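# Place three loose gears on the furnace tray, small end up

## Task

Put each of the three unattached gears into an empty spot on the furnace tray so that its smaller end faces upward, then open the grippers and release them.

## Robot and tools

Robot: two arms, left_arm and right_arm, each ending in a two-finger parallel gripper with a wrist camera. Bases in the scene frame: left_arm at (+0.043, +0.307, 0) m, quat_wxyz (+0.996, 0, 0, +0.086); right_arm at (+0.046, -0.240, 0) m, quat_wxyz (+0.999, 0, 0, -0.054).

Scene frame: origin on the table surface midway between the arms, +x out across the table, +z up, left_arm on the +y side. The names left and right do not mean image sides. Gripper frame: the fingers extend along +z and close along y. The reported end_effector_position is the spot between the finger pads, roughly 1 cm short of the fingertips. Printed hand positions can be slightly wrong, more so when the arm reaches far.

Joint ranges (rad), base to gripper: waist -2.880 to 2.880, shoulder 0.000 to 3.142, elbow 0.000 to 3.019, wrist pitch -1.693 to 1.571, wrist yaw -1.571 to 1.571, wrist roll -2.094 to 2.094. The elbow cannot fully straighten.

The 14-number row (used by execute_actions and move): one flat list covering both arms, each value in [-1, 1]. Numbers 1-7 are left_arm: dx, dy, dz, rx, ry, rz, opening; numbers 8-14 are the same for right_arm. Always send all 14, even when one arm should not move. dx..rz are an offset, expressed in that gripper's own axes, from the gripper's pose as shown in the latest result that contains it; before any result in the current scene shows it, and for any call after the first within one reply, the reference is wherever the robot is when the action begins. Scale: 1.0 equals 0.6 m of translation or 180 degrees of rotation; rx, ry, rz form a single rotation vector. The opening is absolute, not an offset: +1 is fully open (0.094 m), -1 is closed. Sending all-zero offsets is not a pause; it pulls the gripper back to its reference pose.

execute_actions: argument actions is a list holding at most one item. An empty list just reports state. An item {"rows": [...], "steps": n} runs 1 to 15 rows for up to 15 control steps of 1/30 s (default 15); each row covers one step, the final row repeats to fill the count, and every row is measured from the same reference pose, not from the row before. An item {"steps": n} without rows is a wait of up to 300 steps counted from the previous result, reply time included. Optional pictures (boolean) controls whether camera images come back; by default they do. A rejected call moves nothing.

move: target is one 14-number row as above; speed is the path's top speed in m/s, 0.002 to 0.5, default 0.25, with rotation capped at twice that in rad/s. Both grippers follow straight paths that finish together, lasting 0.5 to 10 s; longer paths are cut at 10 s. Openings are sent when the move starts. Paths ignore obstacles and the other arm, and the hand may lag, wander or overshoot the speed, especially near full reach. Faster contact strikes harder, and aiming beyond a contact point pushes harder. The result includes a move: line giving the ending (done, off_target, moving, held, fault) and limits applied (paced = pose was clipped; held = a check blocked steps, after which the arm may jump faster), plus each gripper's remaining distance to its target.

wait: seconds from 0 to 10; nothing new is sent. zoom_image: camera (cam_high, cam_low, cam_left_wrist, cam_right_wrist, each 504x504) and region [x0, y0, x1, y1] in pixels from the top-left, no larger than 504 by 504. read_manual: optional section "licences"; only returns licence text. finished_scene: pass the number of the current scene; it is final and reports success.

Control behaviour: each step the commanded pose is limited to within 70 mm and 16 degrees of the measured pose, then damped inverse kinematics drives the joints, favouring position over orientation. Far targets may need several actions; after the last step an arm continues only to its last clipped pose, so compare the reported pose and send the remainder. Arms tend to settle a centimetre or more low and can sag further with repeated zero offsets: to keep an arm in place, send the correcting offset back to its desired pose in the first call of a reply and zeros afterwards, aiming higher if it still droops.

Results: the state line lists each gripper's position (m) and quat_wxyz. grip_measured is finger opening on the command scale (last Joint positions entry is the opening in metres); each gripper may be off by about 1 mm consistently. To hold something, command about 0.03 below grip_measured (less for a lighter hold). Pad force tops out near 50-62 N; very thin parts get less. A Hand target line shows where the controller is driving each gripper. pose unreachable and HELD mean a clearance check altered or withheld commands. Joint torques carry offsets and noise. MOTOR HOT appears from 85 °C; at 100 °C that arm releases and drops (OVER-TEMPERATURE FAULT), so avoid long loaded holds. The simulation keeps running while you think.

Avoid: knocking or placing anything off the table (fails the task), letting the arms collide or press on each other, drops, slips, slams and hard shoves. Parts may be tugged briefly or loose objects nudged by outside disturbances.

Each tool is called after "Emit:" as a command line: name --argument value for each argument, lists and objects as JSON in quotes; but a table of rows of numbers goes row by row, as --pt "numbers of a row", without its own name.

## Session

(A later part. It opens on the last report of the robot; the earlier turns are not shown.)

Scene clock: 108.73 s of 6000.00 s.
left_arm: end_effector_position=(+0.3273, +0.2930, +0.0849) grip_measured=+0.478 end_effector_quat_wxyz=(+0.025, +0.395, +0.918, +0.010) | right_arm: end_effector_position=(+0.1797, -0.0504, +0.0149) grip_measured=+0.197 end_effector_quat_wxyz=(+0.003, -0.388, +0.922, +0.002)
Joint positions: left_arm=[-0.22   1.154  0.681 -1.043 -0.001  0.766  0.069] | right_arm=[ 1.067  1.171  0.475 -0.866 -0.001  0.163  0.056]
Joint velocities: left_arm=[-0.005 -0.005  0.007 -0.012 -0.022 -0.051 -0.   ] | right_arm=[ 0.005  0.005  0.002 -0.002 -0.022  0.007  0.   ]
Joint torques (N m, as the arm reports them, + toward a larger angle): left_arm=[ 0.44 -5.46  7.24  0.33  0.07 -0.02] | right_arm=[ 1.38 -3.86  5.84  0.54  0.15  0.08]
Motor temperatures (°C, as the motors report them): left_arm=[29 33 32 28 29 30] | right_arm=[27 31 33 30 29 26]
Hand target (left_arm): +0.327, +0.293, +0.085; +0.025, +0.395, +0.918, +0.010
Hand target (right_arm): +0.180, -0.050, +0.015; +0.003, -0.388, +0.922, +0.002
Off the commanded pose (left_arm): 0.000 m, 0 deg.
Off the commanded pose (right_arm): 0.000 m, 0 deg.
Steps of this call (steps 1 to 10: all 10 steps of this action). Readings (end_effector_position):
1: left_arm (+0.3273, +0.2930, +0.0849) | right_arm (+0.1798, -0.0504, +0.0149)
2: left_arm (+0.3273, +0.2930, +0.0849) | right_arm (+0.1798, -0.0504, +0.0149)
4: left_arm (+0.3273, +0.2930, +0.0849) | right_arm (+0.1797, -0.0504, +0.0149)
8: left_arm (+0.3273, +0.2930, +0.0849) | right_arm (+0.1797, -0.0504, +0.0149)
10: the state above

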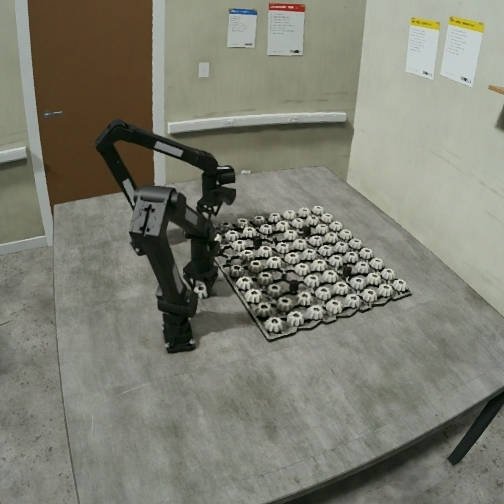

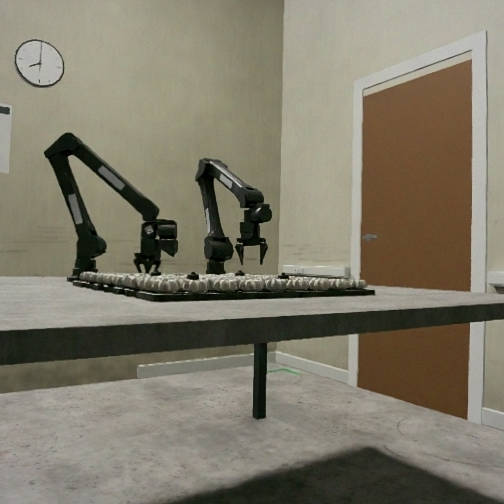

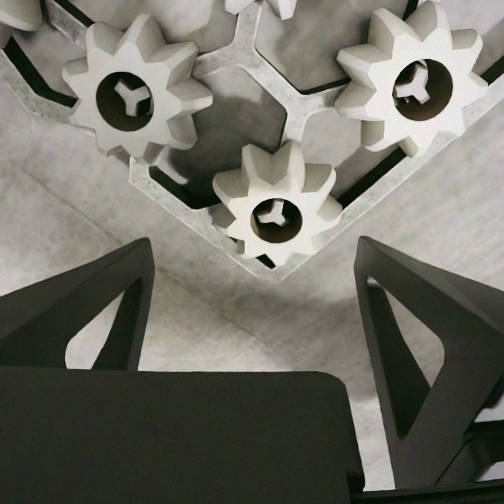

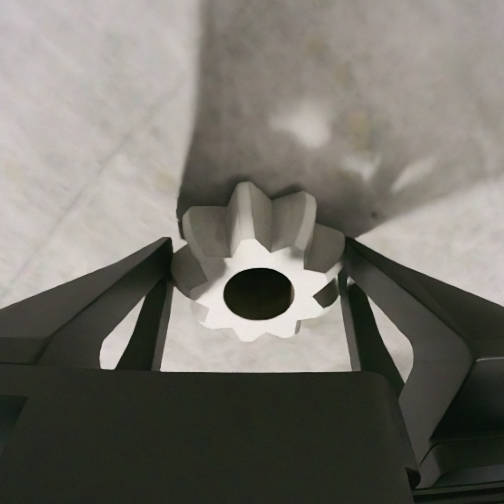

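Emit:
move --target '[0.228,0.147,-0.05,0,0,0,0.48, -0.03,0.006,-0.15,0,-0.02,0,0.13]' --speed 0.2

Emit:
move --target '[0,0,0,0,0,0,0.48, -0.38,-0.023,-0.13,-0.001,-0.0223,0,0.13]' --speed 0.25

Scene clock: 118.27 s of 6000.00 s.
left_arm: end_effector_position=(+0.2789, +0.4414, +0.0976) grip_measured=+0.478 end_effector_quat_wxyz=(+0.018, +0.388, +0.921, +0.000) | right_arm: end_effector_position=(+0.1745, -0.0577, +0.0749) grip_measured=+0.197 end_effector_quat_wxyz=(+0.000, -0.389, +0.921, -0.004)
Joint positions: left_arm=[ 0.368  1.12   0.695 -1.124  0.029  1.337  0.069] | right_arm=[ 1.073  1.018  0.563 -1.12   0.007  0.165  0.056]
Joint velocities: left_arm=[-0.005  0.005  0.007  0.007  0.022  0.081 -0.001] | right_arm=[-0.005  0.005 -0.022 -0.002  0.022 -0.095  0.   ]
Joint torques (N m, as the arm reports them, + toward a larger angle): left_arm=[ 0.34 -4.11 11.04 -0.23  0.19  0.08] | right_arm=[ 1.98 -4.18 11.35  0.03  0.26  0.22]
Motor temperatures (°C, as the motors report them): left_arm=[29 33 32 28 29 30] | right_arm=[27 31 33 30 29 26]
Hand target (left_arm): +0.295, +0.450, +0.114; +0.028, +0.395, +0.918, +0.012
Hand target (right_arm): +0.188, -0.035, +0.104; +0.032, -0.388, +0.921, +0.015
Off the commanded pose (left_arm): 0.026 m, 2 deg.
Off the commanded pose (right_arm): 0.040 m, 4 deg.
After step 90, 5.07 s passed at rest.
move: off_target (left_arm, right_arm)

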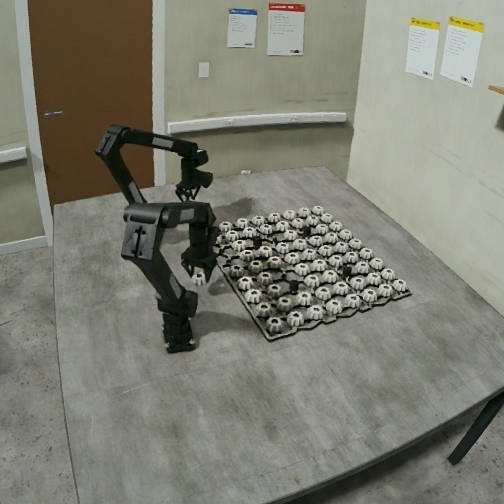

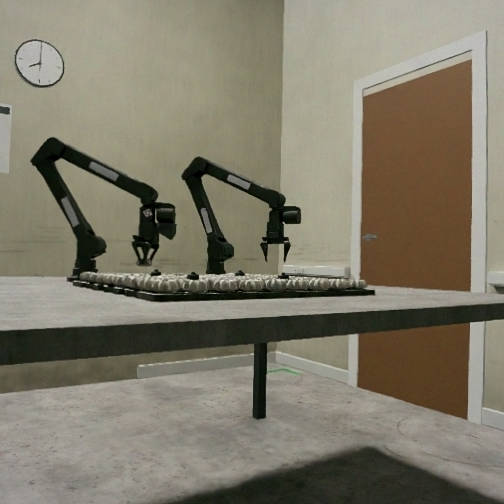

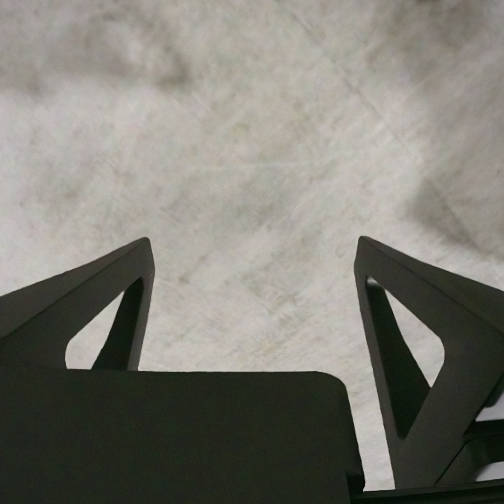

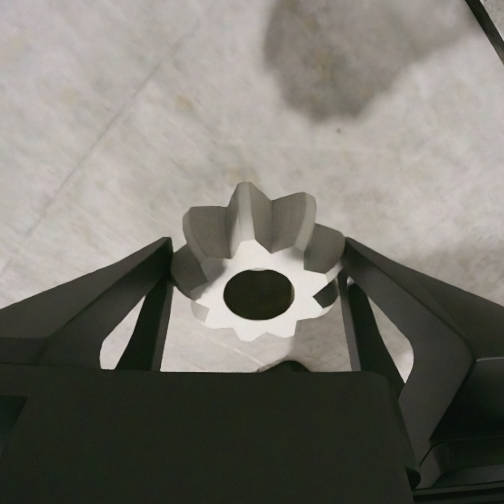

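Scene clock: 119.73 s of 6000.00 s.
left_arm: end_effector_position=(+0.2789, +0.4414, +0.0976) grip_measured=+0.478 end_effector_quat_wxyz=(+0.018, +0.388, +0.921, +0.000) | right_arm: end_effector_position=(+0.3234, +0.0811, +0.1218) grip_measured=+0.197 end_effector_quat_wxyz=(+0.003, -0.388, +0.922, -0.004)
Joint positions: left_arm=[ 0.368  1.12   0.695 -1.124  0.029  1.337  0.069] | right_arm=[ 0.972  1.519  1.131 -1.18   0.01   0.067  0.056]
Joint velocities: left_arm=[-0.015  0.015  0.002 -0.022  0.022  0.037 -0.001] | right_arm=[-0.005 -0.005  0.002 -0.017  0.081  0.066  0.001]
Joint torques (N m, as the arm reports them, + toward a larger angle): left_arm=[ 0.42 -5.05  7.32  0.23  0.1  -0.02] | right_arm=[ 0.52 -9.64 11.43  0.18  0.09 -0.02]
Motor temperatures (°C, as the motors report them): left_arm=[29 33 32 28 29 30] | right_arm=[27 31 33 30 29 26]
Hand target (left_arm): +0.279, +0.441, +0.098; +0.018, +0.388, +0.921, +0.000
Hand target (right_arm): +0.341, +0.097, +0.151; +0.033, -0.389, +0.920, +0.011
Off the commanded pose (left_arm): 0.000 m, 0 deg.
Off the commanded pose (right_arm): 0.040 m, 4 deg.
move: off_target (right_arm); limits=paced

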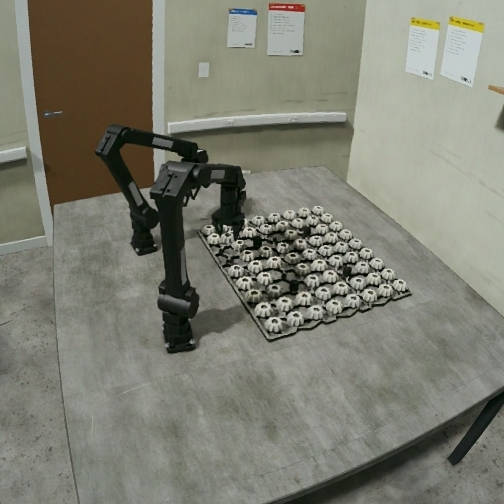

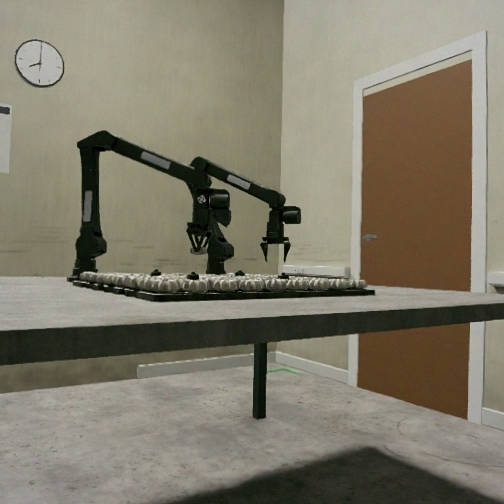

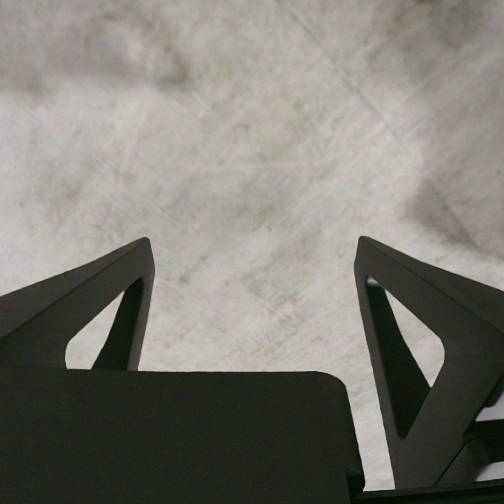

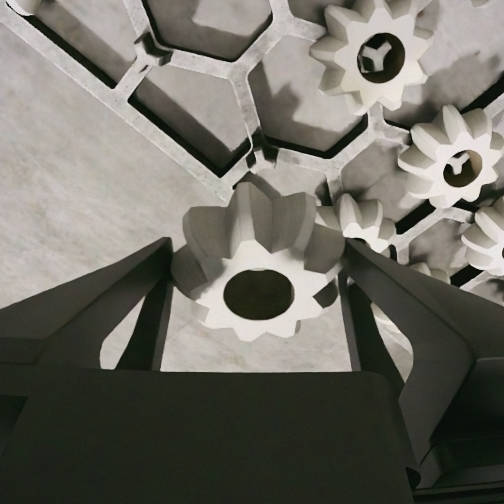

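Emit:
zoom_image --camera "cam_right_wrist" --region '[100, 0, 440, 200]'

Region (100, 0, 440, 200) of cam_right_wrist's 504x504 image, scaled by 1.482, with more detail than that image has; it fills the top 296 rows of this view, and the rest is white.

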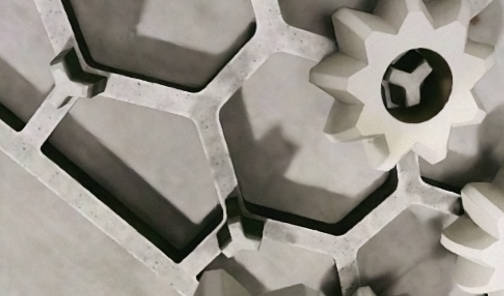

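Emit:
move --target '[0,0,0,0,0,0,0.48, -0.014,-0.008,0.098,-0.0034,-0.0072,0,0.13]' --speed 0.07

Scene clock: 127.20 s of 6000.00 s.
left_arm: end_effector_position=(+0.2789, +0.4414, +0.0976) grip_measured=+0.478 end_effector_quat_wxyz=(+0.018, +0.388, +0.921, +0.000) | right_arm: end_effector_position=(+0.3274, +0.0803, +0.0595) grip_measured=+0.197 end_effector_quat_wxyz=(+0.001, -0.387, +0.922, -0.001)
Joint positions: left_arm=[ 0.368  1.12   0.695 -1.124  0.029  1.337  0.069] | right_arm=[ 0.961  1.602  1.046 -1.013  0.002  0.058  0.056]
Joint velocities: left_arm=[-0.015 -0.005  0.012 -0.017 -0.022 -0.037 -0.001] | right_arm=[-0.005 -0.024  0.002 -0.007  0.022 -0.007 -0.002]
Joint torques (N m, as the arm reports them, + toward a larger angle): left_arm=[ 0.42 -5.08  7.32  0.24  0.1  -0.02] | right_arm=[ -0.57 -11.27   6.55   1.16   0.04  -0.03]
Motor temperatures (°C, as the motors report them): left_arm=[29 32 32 28 29 30] | right_arm=[27 31 34 30 29 26]
Hand target (left_arm): +0.279, +0.441, +0.098; +0.018, +0.388, +0.921, +0.000
Hand target (right_arm): +0.333, +0.082, +0.063; +0.012, -0.388, +0.921, +0.006
Off the commanded pose (left_arm): 0.000 m, 0 deg.
Off the commanded pose (right_arm): 0.008 m, 1 deg.
After step 90, 3.23 s passed at rest.
move: done

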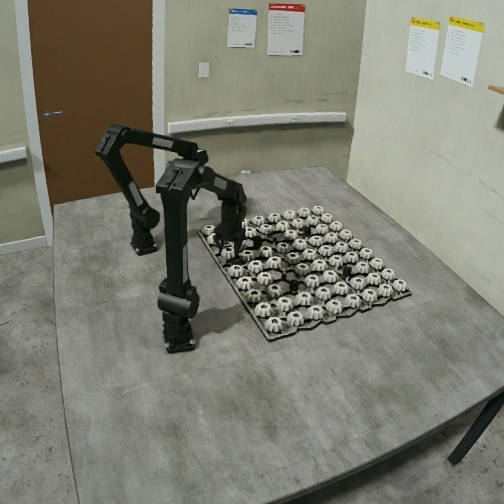

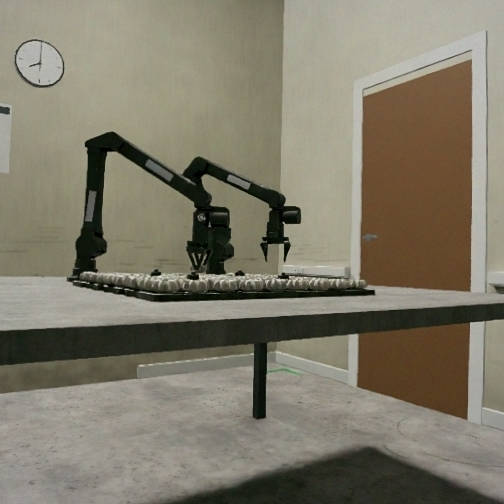

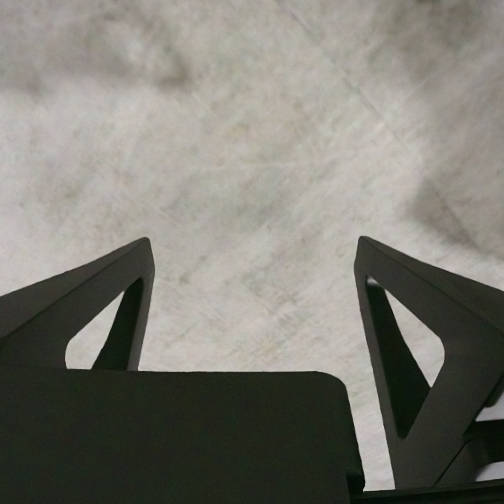

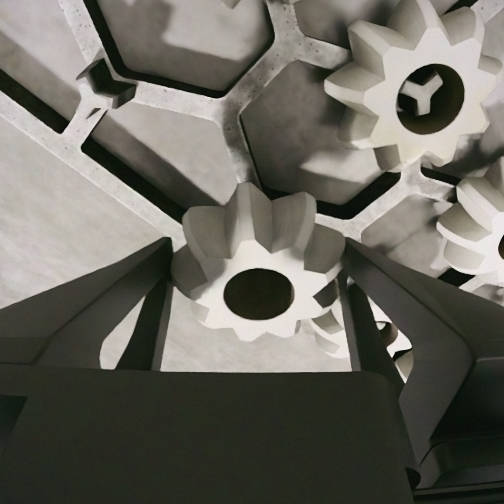

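Emit:
move --target '[0,0,0,0,0,0,0.48, -0.0083,0.0005,0.0525,-0.0004,-0.0075,0,0.13]' --speed 0.04

Scene clock: 132.17 s of 6000.00 s.
left_arm: end_effector_position=(+0.2789, +0.4414, +0.0976) grip_measured=+0.478 end_effector_quat_wxyz=(+0.018, +0.388, +0.921, +0.000) | right_arm: end_effector_position=(+0.3274, +0.0801, +0.0296) grip_measured=+0.197 end_effector_quat_wxyz=(+0.003, -0.387, +0.922, +0.000)
Joint positions: left_arm=[ 0.368  1.12   0.695 -1.124  0.029  1.337  0.069] | right_arm=[ 0.961  1.646  1.007 -0.927  0.003  0.058  0.056]
Joint velocities: left_arm=[-0.005  0.015  0.012 -0.002 -0.007 -0.007  0.001] | right_arm=[ 0.005 -0.024 -0.002 -0.002  0.051 -0.066 -0.001]
Joint torques (N m, as the arm reports them, + toward a larger angle): left_arm=[ 0.4  -5.05  7.32  0.23  0.1  -0.02] | right_arm=[  1.09 -10.11   5.86   1.66   0.09   0.07]
Motor temperatures (°C, as the motors report them): left_arm=[29 32 32 28 29 30] | right_arm=[27 31 34 30 29 26]
Hand target (left_arm): +0.279, +0.441, +0.098; +0.018, +0.388, +0.921, +0.000
Hand target (right_arm): +0.331, +0.083, +0.028; +0.012, -0.387, +0.922, +0.004
Off the commanded pose (left_arm): 0.000 m, 0 deg.
Off the commanded pose (right_arm): 0.005 m, 1 deg.
After step 90, 0.93 s passed at rest.
move: done

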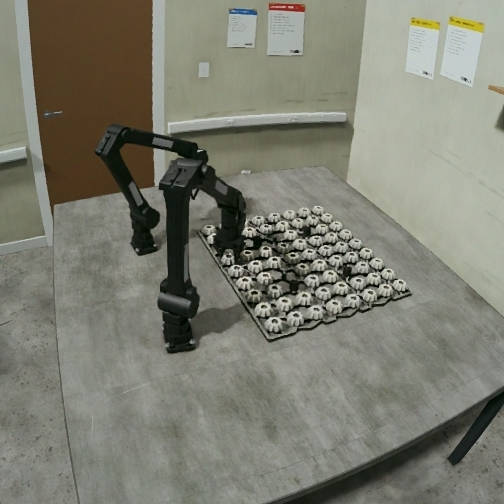

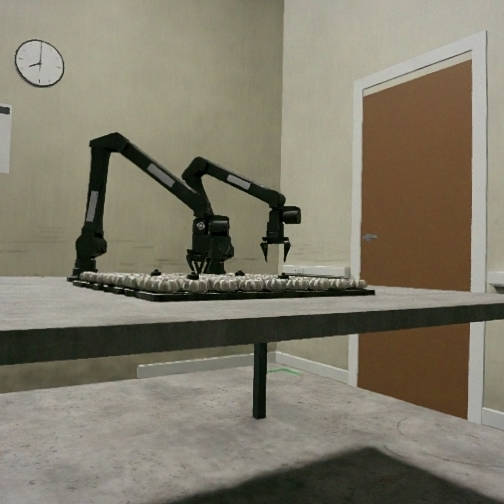

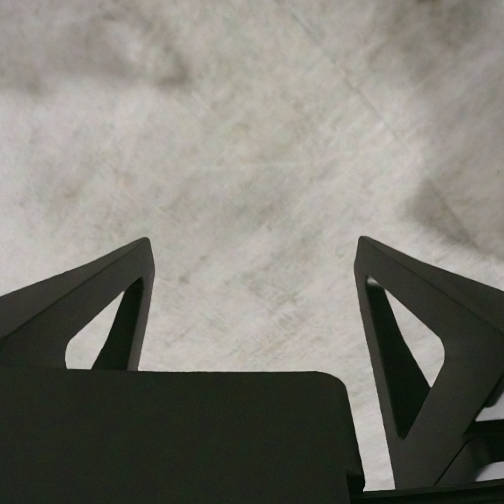

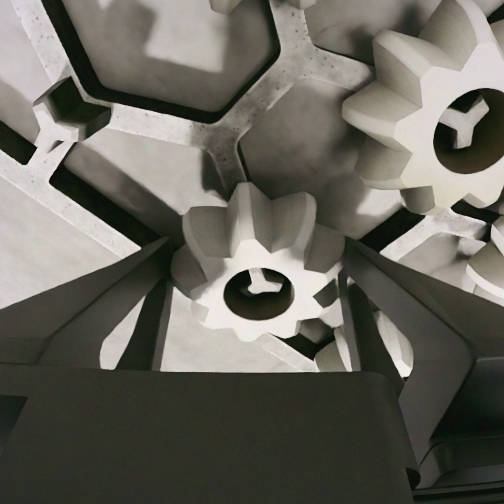

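Emit:
execute_actions --actions '[]'

Scene clock: 137.70 s of 6000.00 s.
left_arm: end_effector_position=(+0.2789, +0.4414, +0.0976) grip_measured=+0.478 end_effector_quat_wxyz=(+0.018, +0.388, +0.921, +0.000) | right_arm: end_effector_position=(+0.3274, +0.0801, +0.0296) grip_measured=+0.197 end_effector_quat_wxyz=(+0.003, -0.387, +0.922, +0.000)
Joint positions: left_arm=[ 0.368  1.12   0.695 -1.124  0.029  1.337  0.069] | right_arm=[ 0.961  1.646  1.007 -0.927  0.003  0.058  0.056]
Joint velocities: left_arm=[ 0.005 -0.005 -0.007  0.027 -0.095 -0.022 -0.   ] | right_arm=[-0.005  0.015 -0.012 -0.002  0.095 -0.037 -0.   ]
Joint torques (N m, as the arm reports them, + toward a larger angle): left_arm=[ 0.43 -5.02  7.33  0.24  0.1  -0.02] | right_arm=[  0.24 -10.47   5.9    1.58   0.08   0.03]
Motor temperatures (°C, as the motors report them): left_arm=[29 32 32 28 29 30] | right_arm=[27 31 33 30 29 26]
Hand target (left_arm): +0.279, +0.441, +0.098; +0.018, +0.388, +0.921, +0.000
Hand target (right_arm): +0.331, +0.083, +0.028; +0.012, -0.387, +0.922, +0.004
Off the commanded pose (left_arm): 0.000 m, 0 deg.
Off the commanded pose (right_arm): 0.005 m, 1 deg.
Steps of this call (steps 1 to 90: nothing new was sent; then 2.53 s passed at rest). Readings (end_effector_position):
1: left_arm (+0.2789, +0.4414, +0.0976) | right_arm (+0.3274, +0.0801, +0.0296)
2: left_arm (+0.2789, +0.4414, +0.0976) | right_arm (+0.3274, +0.0801, +0.0296)
4: left_arm (+0.2789, +0.4414, +0.0976) | right_arm (+0.3274, +0.0801, +0.0296)
8: left_arm (+0.2789, +0.4414, +0.0976) | right_arm (+0.3274, +0.0801, +0.0296)
90: the state above

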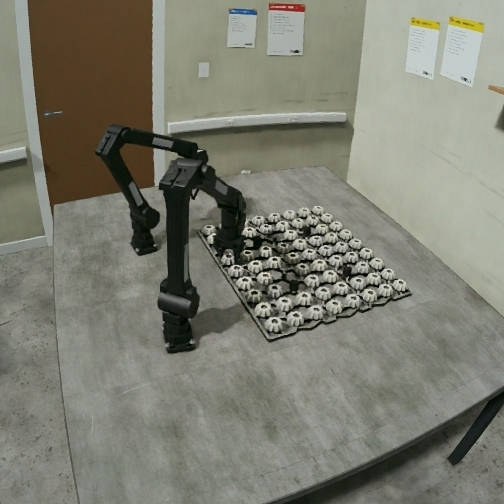

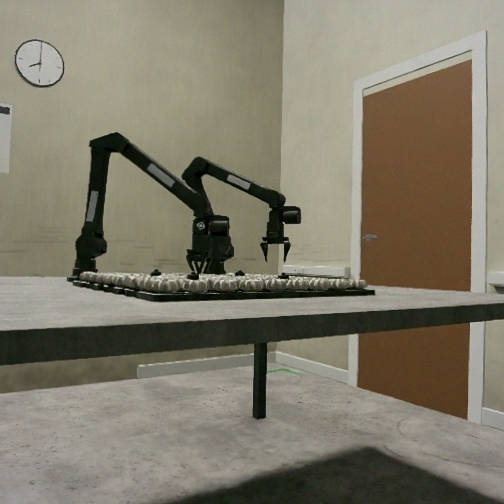

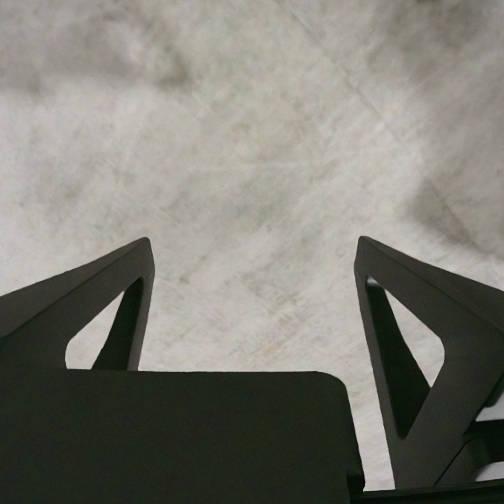

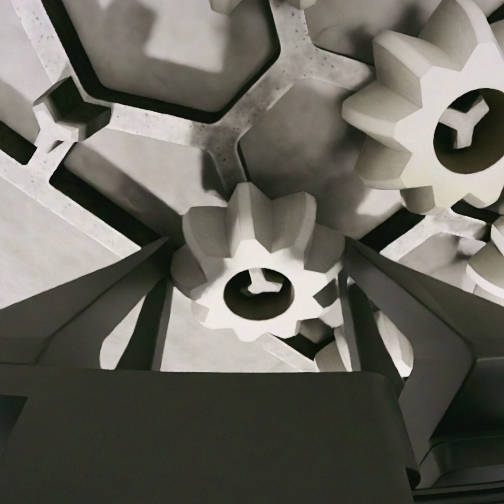

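Emit:
execute_actions --actions '[{"rows": [[0,0,0,0,0,0,0.48,0,0,0,0,0,0,0.48],[0,0,0,0,0,0,0.48,0,0,0,0,0,0,0.48],[0,0,0,0,0,0,0.48,0,0,0,0,0,0,0.48],[0,0,0,0,0,0,0.48,-0.016,0.001,-0.016,0,-0.0085,0,0.48],[0,0,0,0,0,0,0.48,-0.031,0.001,-0.031,-0.001,-0.017,0,0.48],[0,0,0,0,0,0,0.48,-0.047,0.002,-0.047,-0.001,-0.0255,0,0.48],[0,0,0,0,0,0,0.48,-0.047,0.002,-0.055,-0.001,-0.0255,0,0.48],[0,0,0,0,0,0,0.48,-0.047,0.002,-0.063,-0.001,-0.0255,0,0.48],[0,0,0,0,0,0,0.48,-0.047,0.002,-0.071,-0.001,-0.0255,0,0.48],[0,0,0,0,0,0,0.48,-0.047,0.002,-0.079,-0.001,-0.0255,0,0.48],[0,0,0,0,0,0,0.48,-0.047,0.002,-0.087,-0.001,-0.0255,0,0.48],[0,0,0,0,0,0,0.48,-0.047,0.002,-0.095,-0.001,-0.0255,0,0.48],[0,0,0,0,0,0,0.48,-0.047,0.002,-0.103,-0.001,-0.0255,0,0.48],[0,0,0,0,0,0,0.48,-0.047,0.002,-0.112,-0.001,-0.0255,0,0.48],[0,0,0,0,0,0,0.48,-0.047,0.002,-0.12,-0.001,-0.0255,0,0.48]], "steps": 15}]' --pictures false

Emit:
wait --seconds 0.5

Scene clock: 145.00 s of 6000.00 s.
left_arm: end_effector_position=(+0.2789, +0.4414, +0.0976) grip_measured=+0.478 end_effector_quat_wxyz=(+0.018, +0.388, +0.921, +0.000) | right_arm: end_effector_position=(+0.3259, +0.0783, +0.0578) grip_measured=+0.478 end_effector_quat_wxyz=(+0.003, -0.387, +0.922, -0.000)
Joint positions: left_arm=[ 0.368  1.12   0.695 -1.124  0.029  1.337  0.069] | right_arm=[ 0.961  1.596  1.033 -1.002  0.003  0.058  0.069]
Joint velocities: left_arm=[-0.005 -0.024 -0.007 -0.007 -0.022  0.022 -0.001] | right_arm=[-0.015 -0.239  0.232 -0.388  0.051 -0.125 -0.   ]
Joint torques (N m, as the arm reports them, + toward a larger angle): left_arm=[ 0.42 -5.08  7.33  0.24  0.1  -0.02] | right_arm=[  1.05 -12.33  10.46   0.34   0.11   0.11]
Motor temperatures (°C, as the motors report them): left_arm=[29 32 33 28 29 30] | right_arm=[27 31 33 30 29 26]
Hand target (left_arm): +0.279, +0.441, +0.098; +0.018, +0.388, +0.921, +0.000
Hand target (right_arm): +0.344, +0.100, +0.101; +0.040, -0.387, +0.921, +0.018
Off the commanded pose (left_arm): 0.000 m, 0 deg.
Off the commanded pose (right_arm): 0.053 m, 5 deg.
Steps of this call (steps 1 to 90: nothing new was sent; then 3.80 s passed at rest; steps 91 to 105: all 15 steps of this action). Readings (end_effector_position):
91: left_arm (+0.2789, +0.4414, +0.0976) | right_arm (+0.3274, +0.0800, +0.0296)
92: left_arm (+0.2789, +0.4414, +0.0976) | right_arm (+0.3274, +0.0800, +0.0296)
94: left_arm (+0.2789, +0.4414, +0.0976) | right_arm (+0.3274, +0.0800, +0.0296)
98: left_arm (+0.2789, +0.4414, +0.0976) | right_arm (+0.3274, +0.0800, +0.0314)
105: the state above

Scene clock: 145.50 s of 6000.00 s.
left_arm: end_effector_position=(+0.2789, +0.4414, +0.0976) grip_measured=+0.478 end_effector_quat_wxyz=(+0.018, +0.388, +0.921, +0.000) | right_arm: end_effector_position=(+0.3321, +0.0853, +0.0803) grip_measured=+0.478 end_effector_quat_wxyz=(+0.020, -0.387, +0.922, +0.008)
Joint positions: left_arm=[ 0.368  1.12   0.695 -1.124  0.029  1.337  0.069] | right_arm=[ 0.961  1.565  1.064 -1.027  0.003  0.058  0.069]
Joint velocities: left_arm=[-0.005  0.005 -0.002  0.002 -0.022  0.037 -0.001] | right_arm=[ 0.005  0.005  0.002 -0.017  0.037  0.022  0.   ]
Joint torques (N m, as the arm reports them, + toward a larger angle): left_arm=[ 0.46 -5.06  7.32  0.24  0.11 -0.02] | right_arm=[ 0.77 -9.91  9.64  0.24  0.16  0.14]
Motor temperatures (°C, as the motors report them): left_arm=[29 32 33 28 29 30] | right_arm=[27 31 33 30 29 26]
Hand target (left_arm): +0.279, +0.441, +0.098; +0.018, +0.388, +0.921, +0.000
Hand target (right_arm): +0.344, +0.100, +0.101; +0.041, -0.387, +0.921, +0.018
Off the commanded pose (left_arm): 0.000 m, 0 deg.
Off the commanded pose (right_arm): 0.030 m, 2 deg.
Steps of this call (steps 1 to 15: nothing new was sent). Readings (end_effector_position):
1: left_arm (+0.2789, +0.4414, +0.0976) | right_arm (+0.3267, +0.0792, +0.0634)
2: left_arm (+0.2789, +0.4414, +0.0976) | right_arm (+0.3280, +0.0807, +0.0686)
4: left_arm (+0.2789, +0.4414, +0.0976) | right_arm (+0.3308, +0.0839, +0.0765)
8: left_arm (+0.2789, +0.4414, +0.0976) | right_arm (+0.3324, +0.0857, +0.0803)
15: the state above

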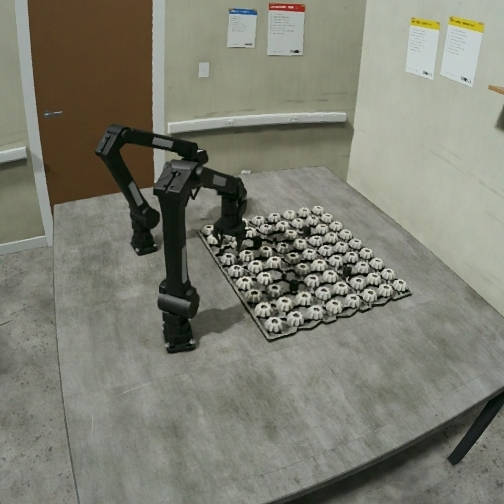

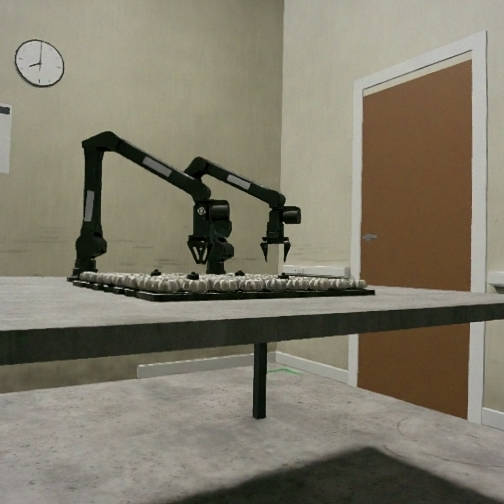

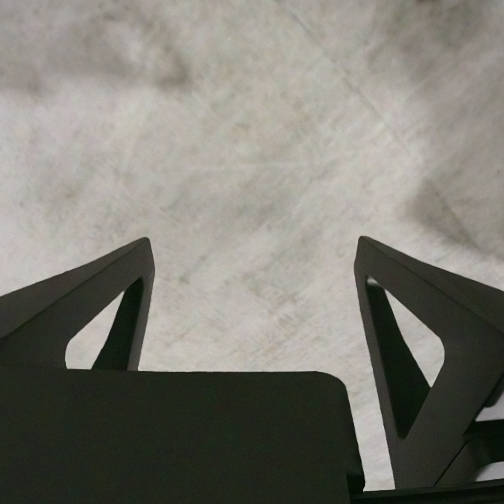

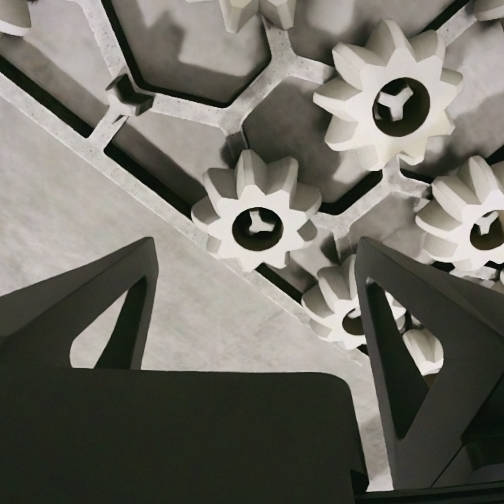

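The third gear is seated on its peg and released, so I'm ending the scene.

Emit:
finished_scene --scene 2

The scene is finished: the task was done.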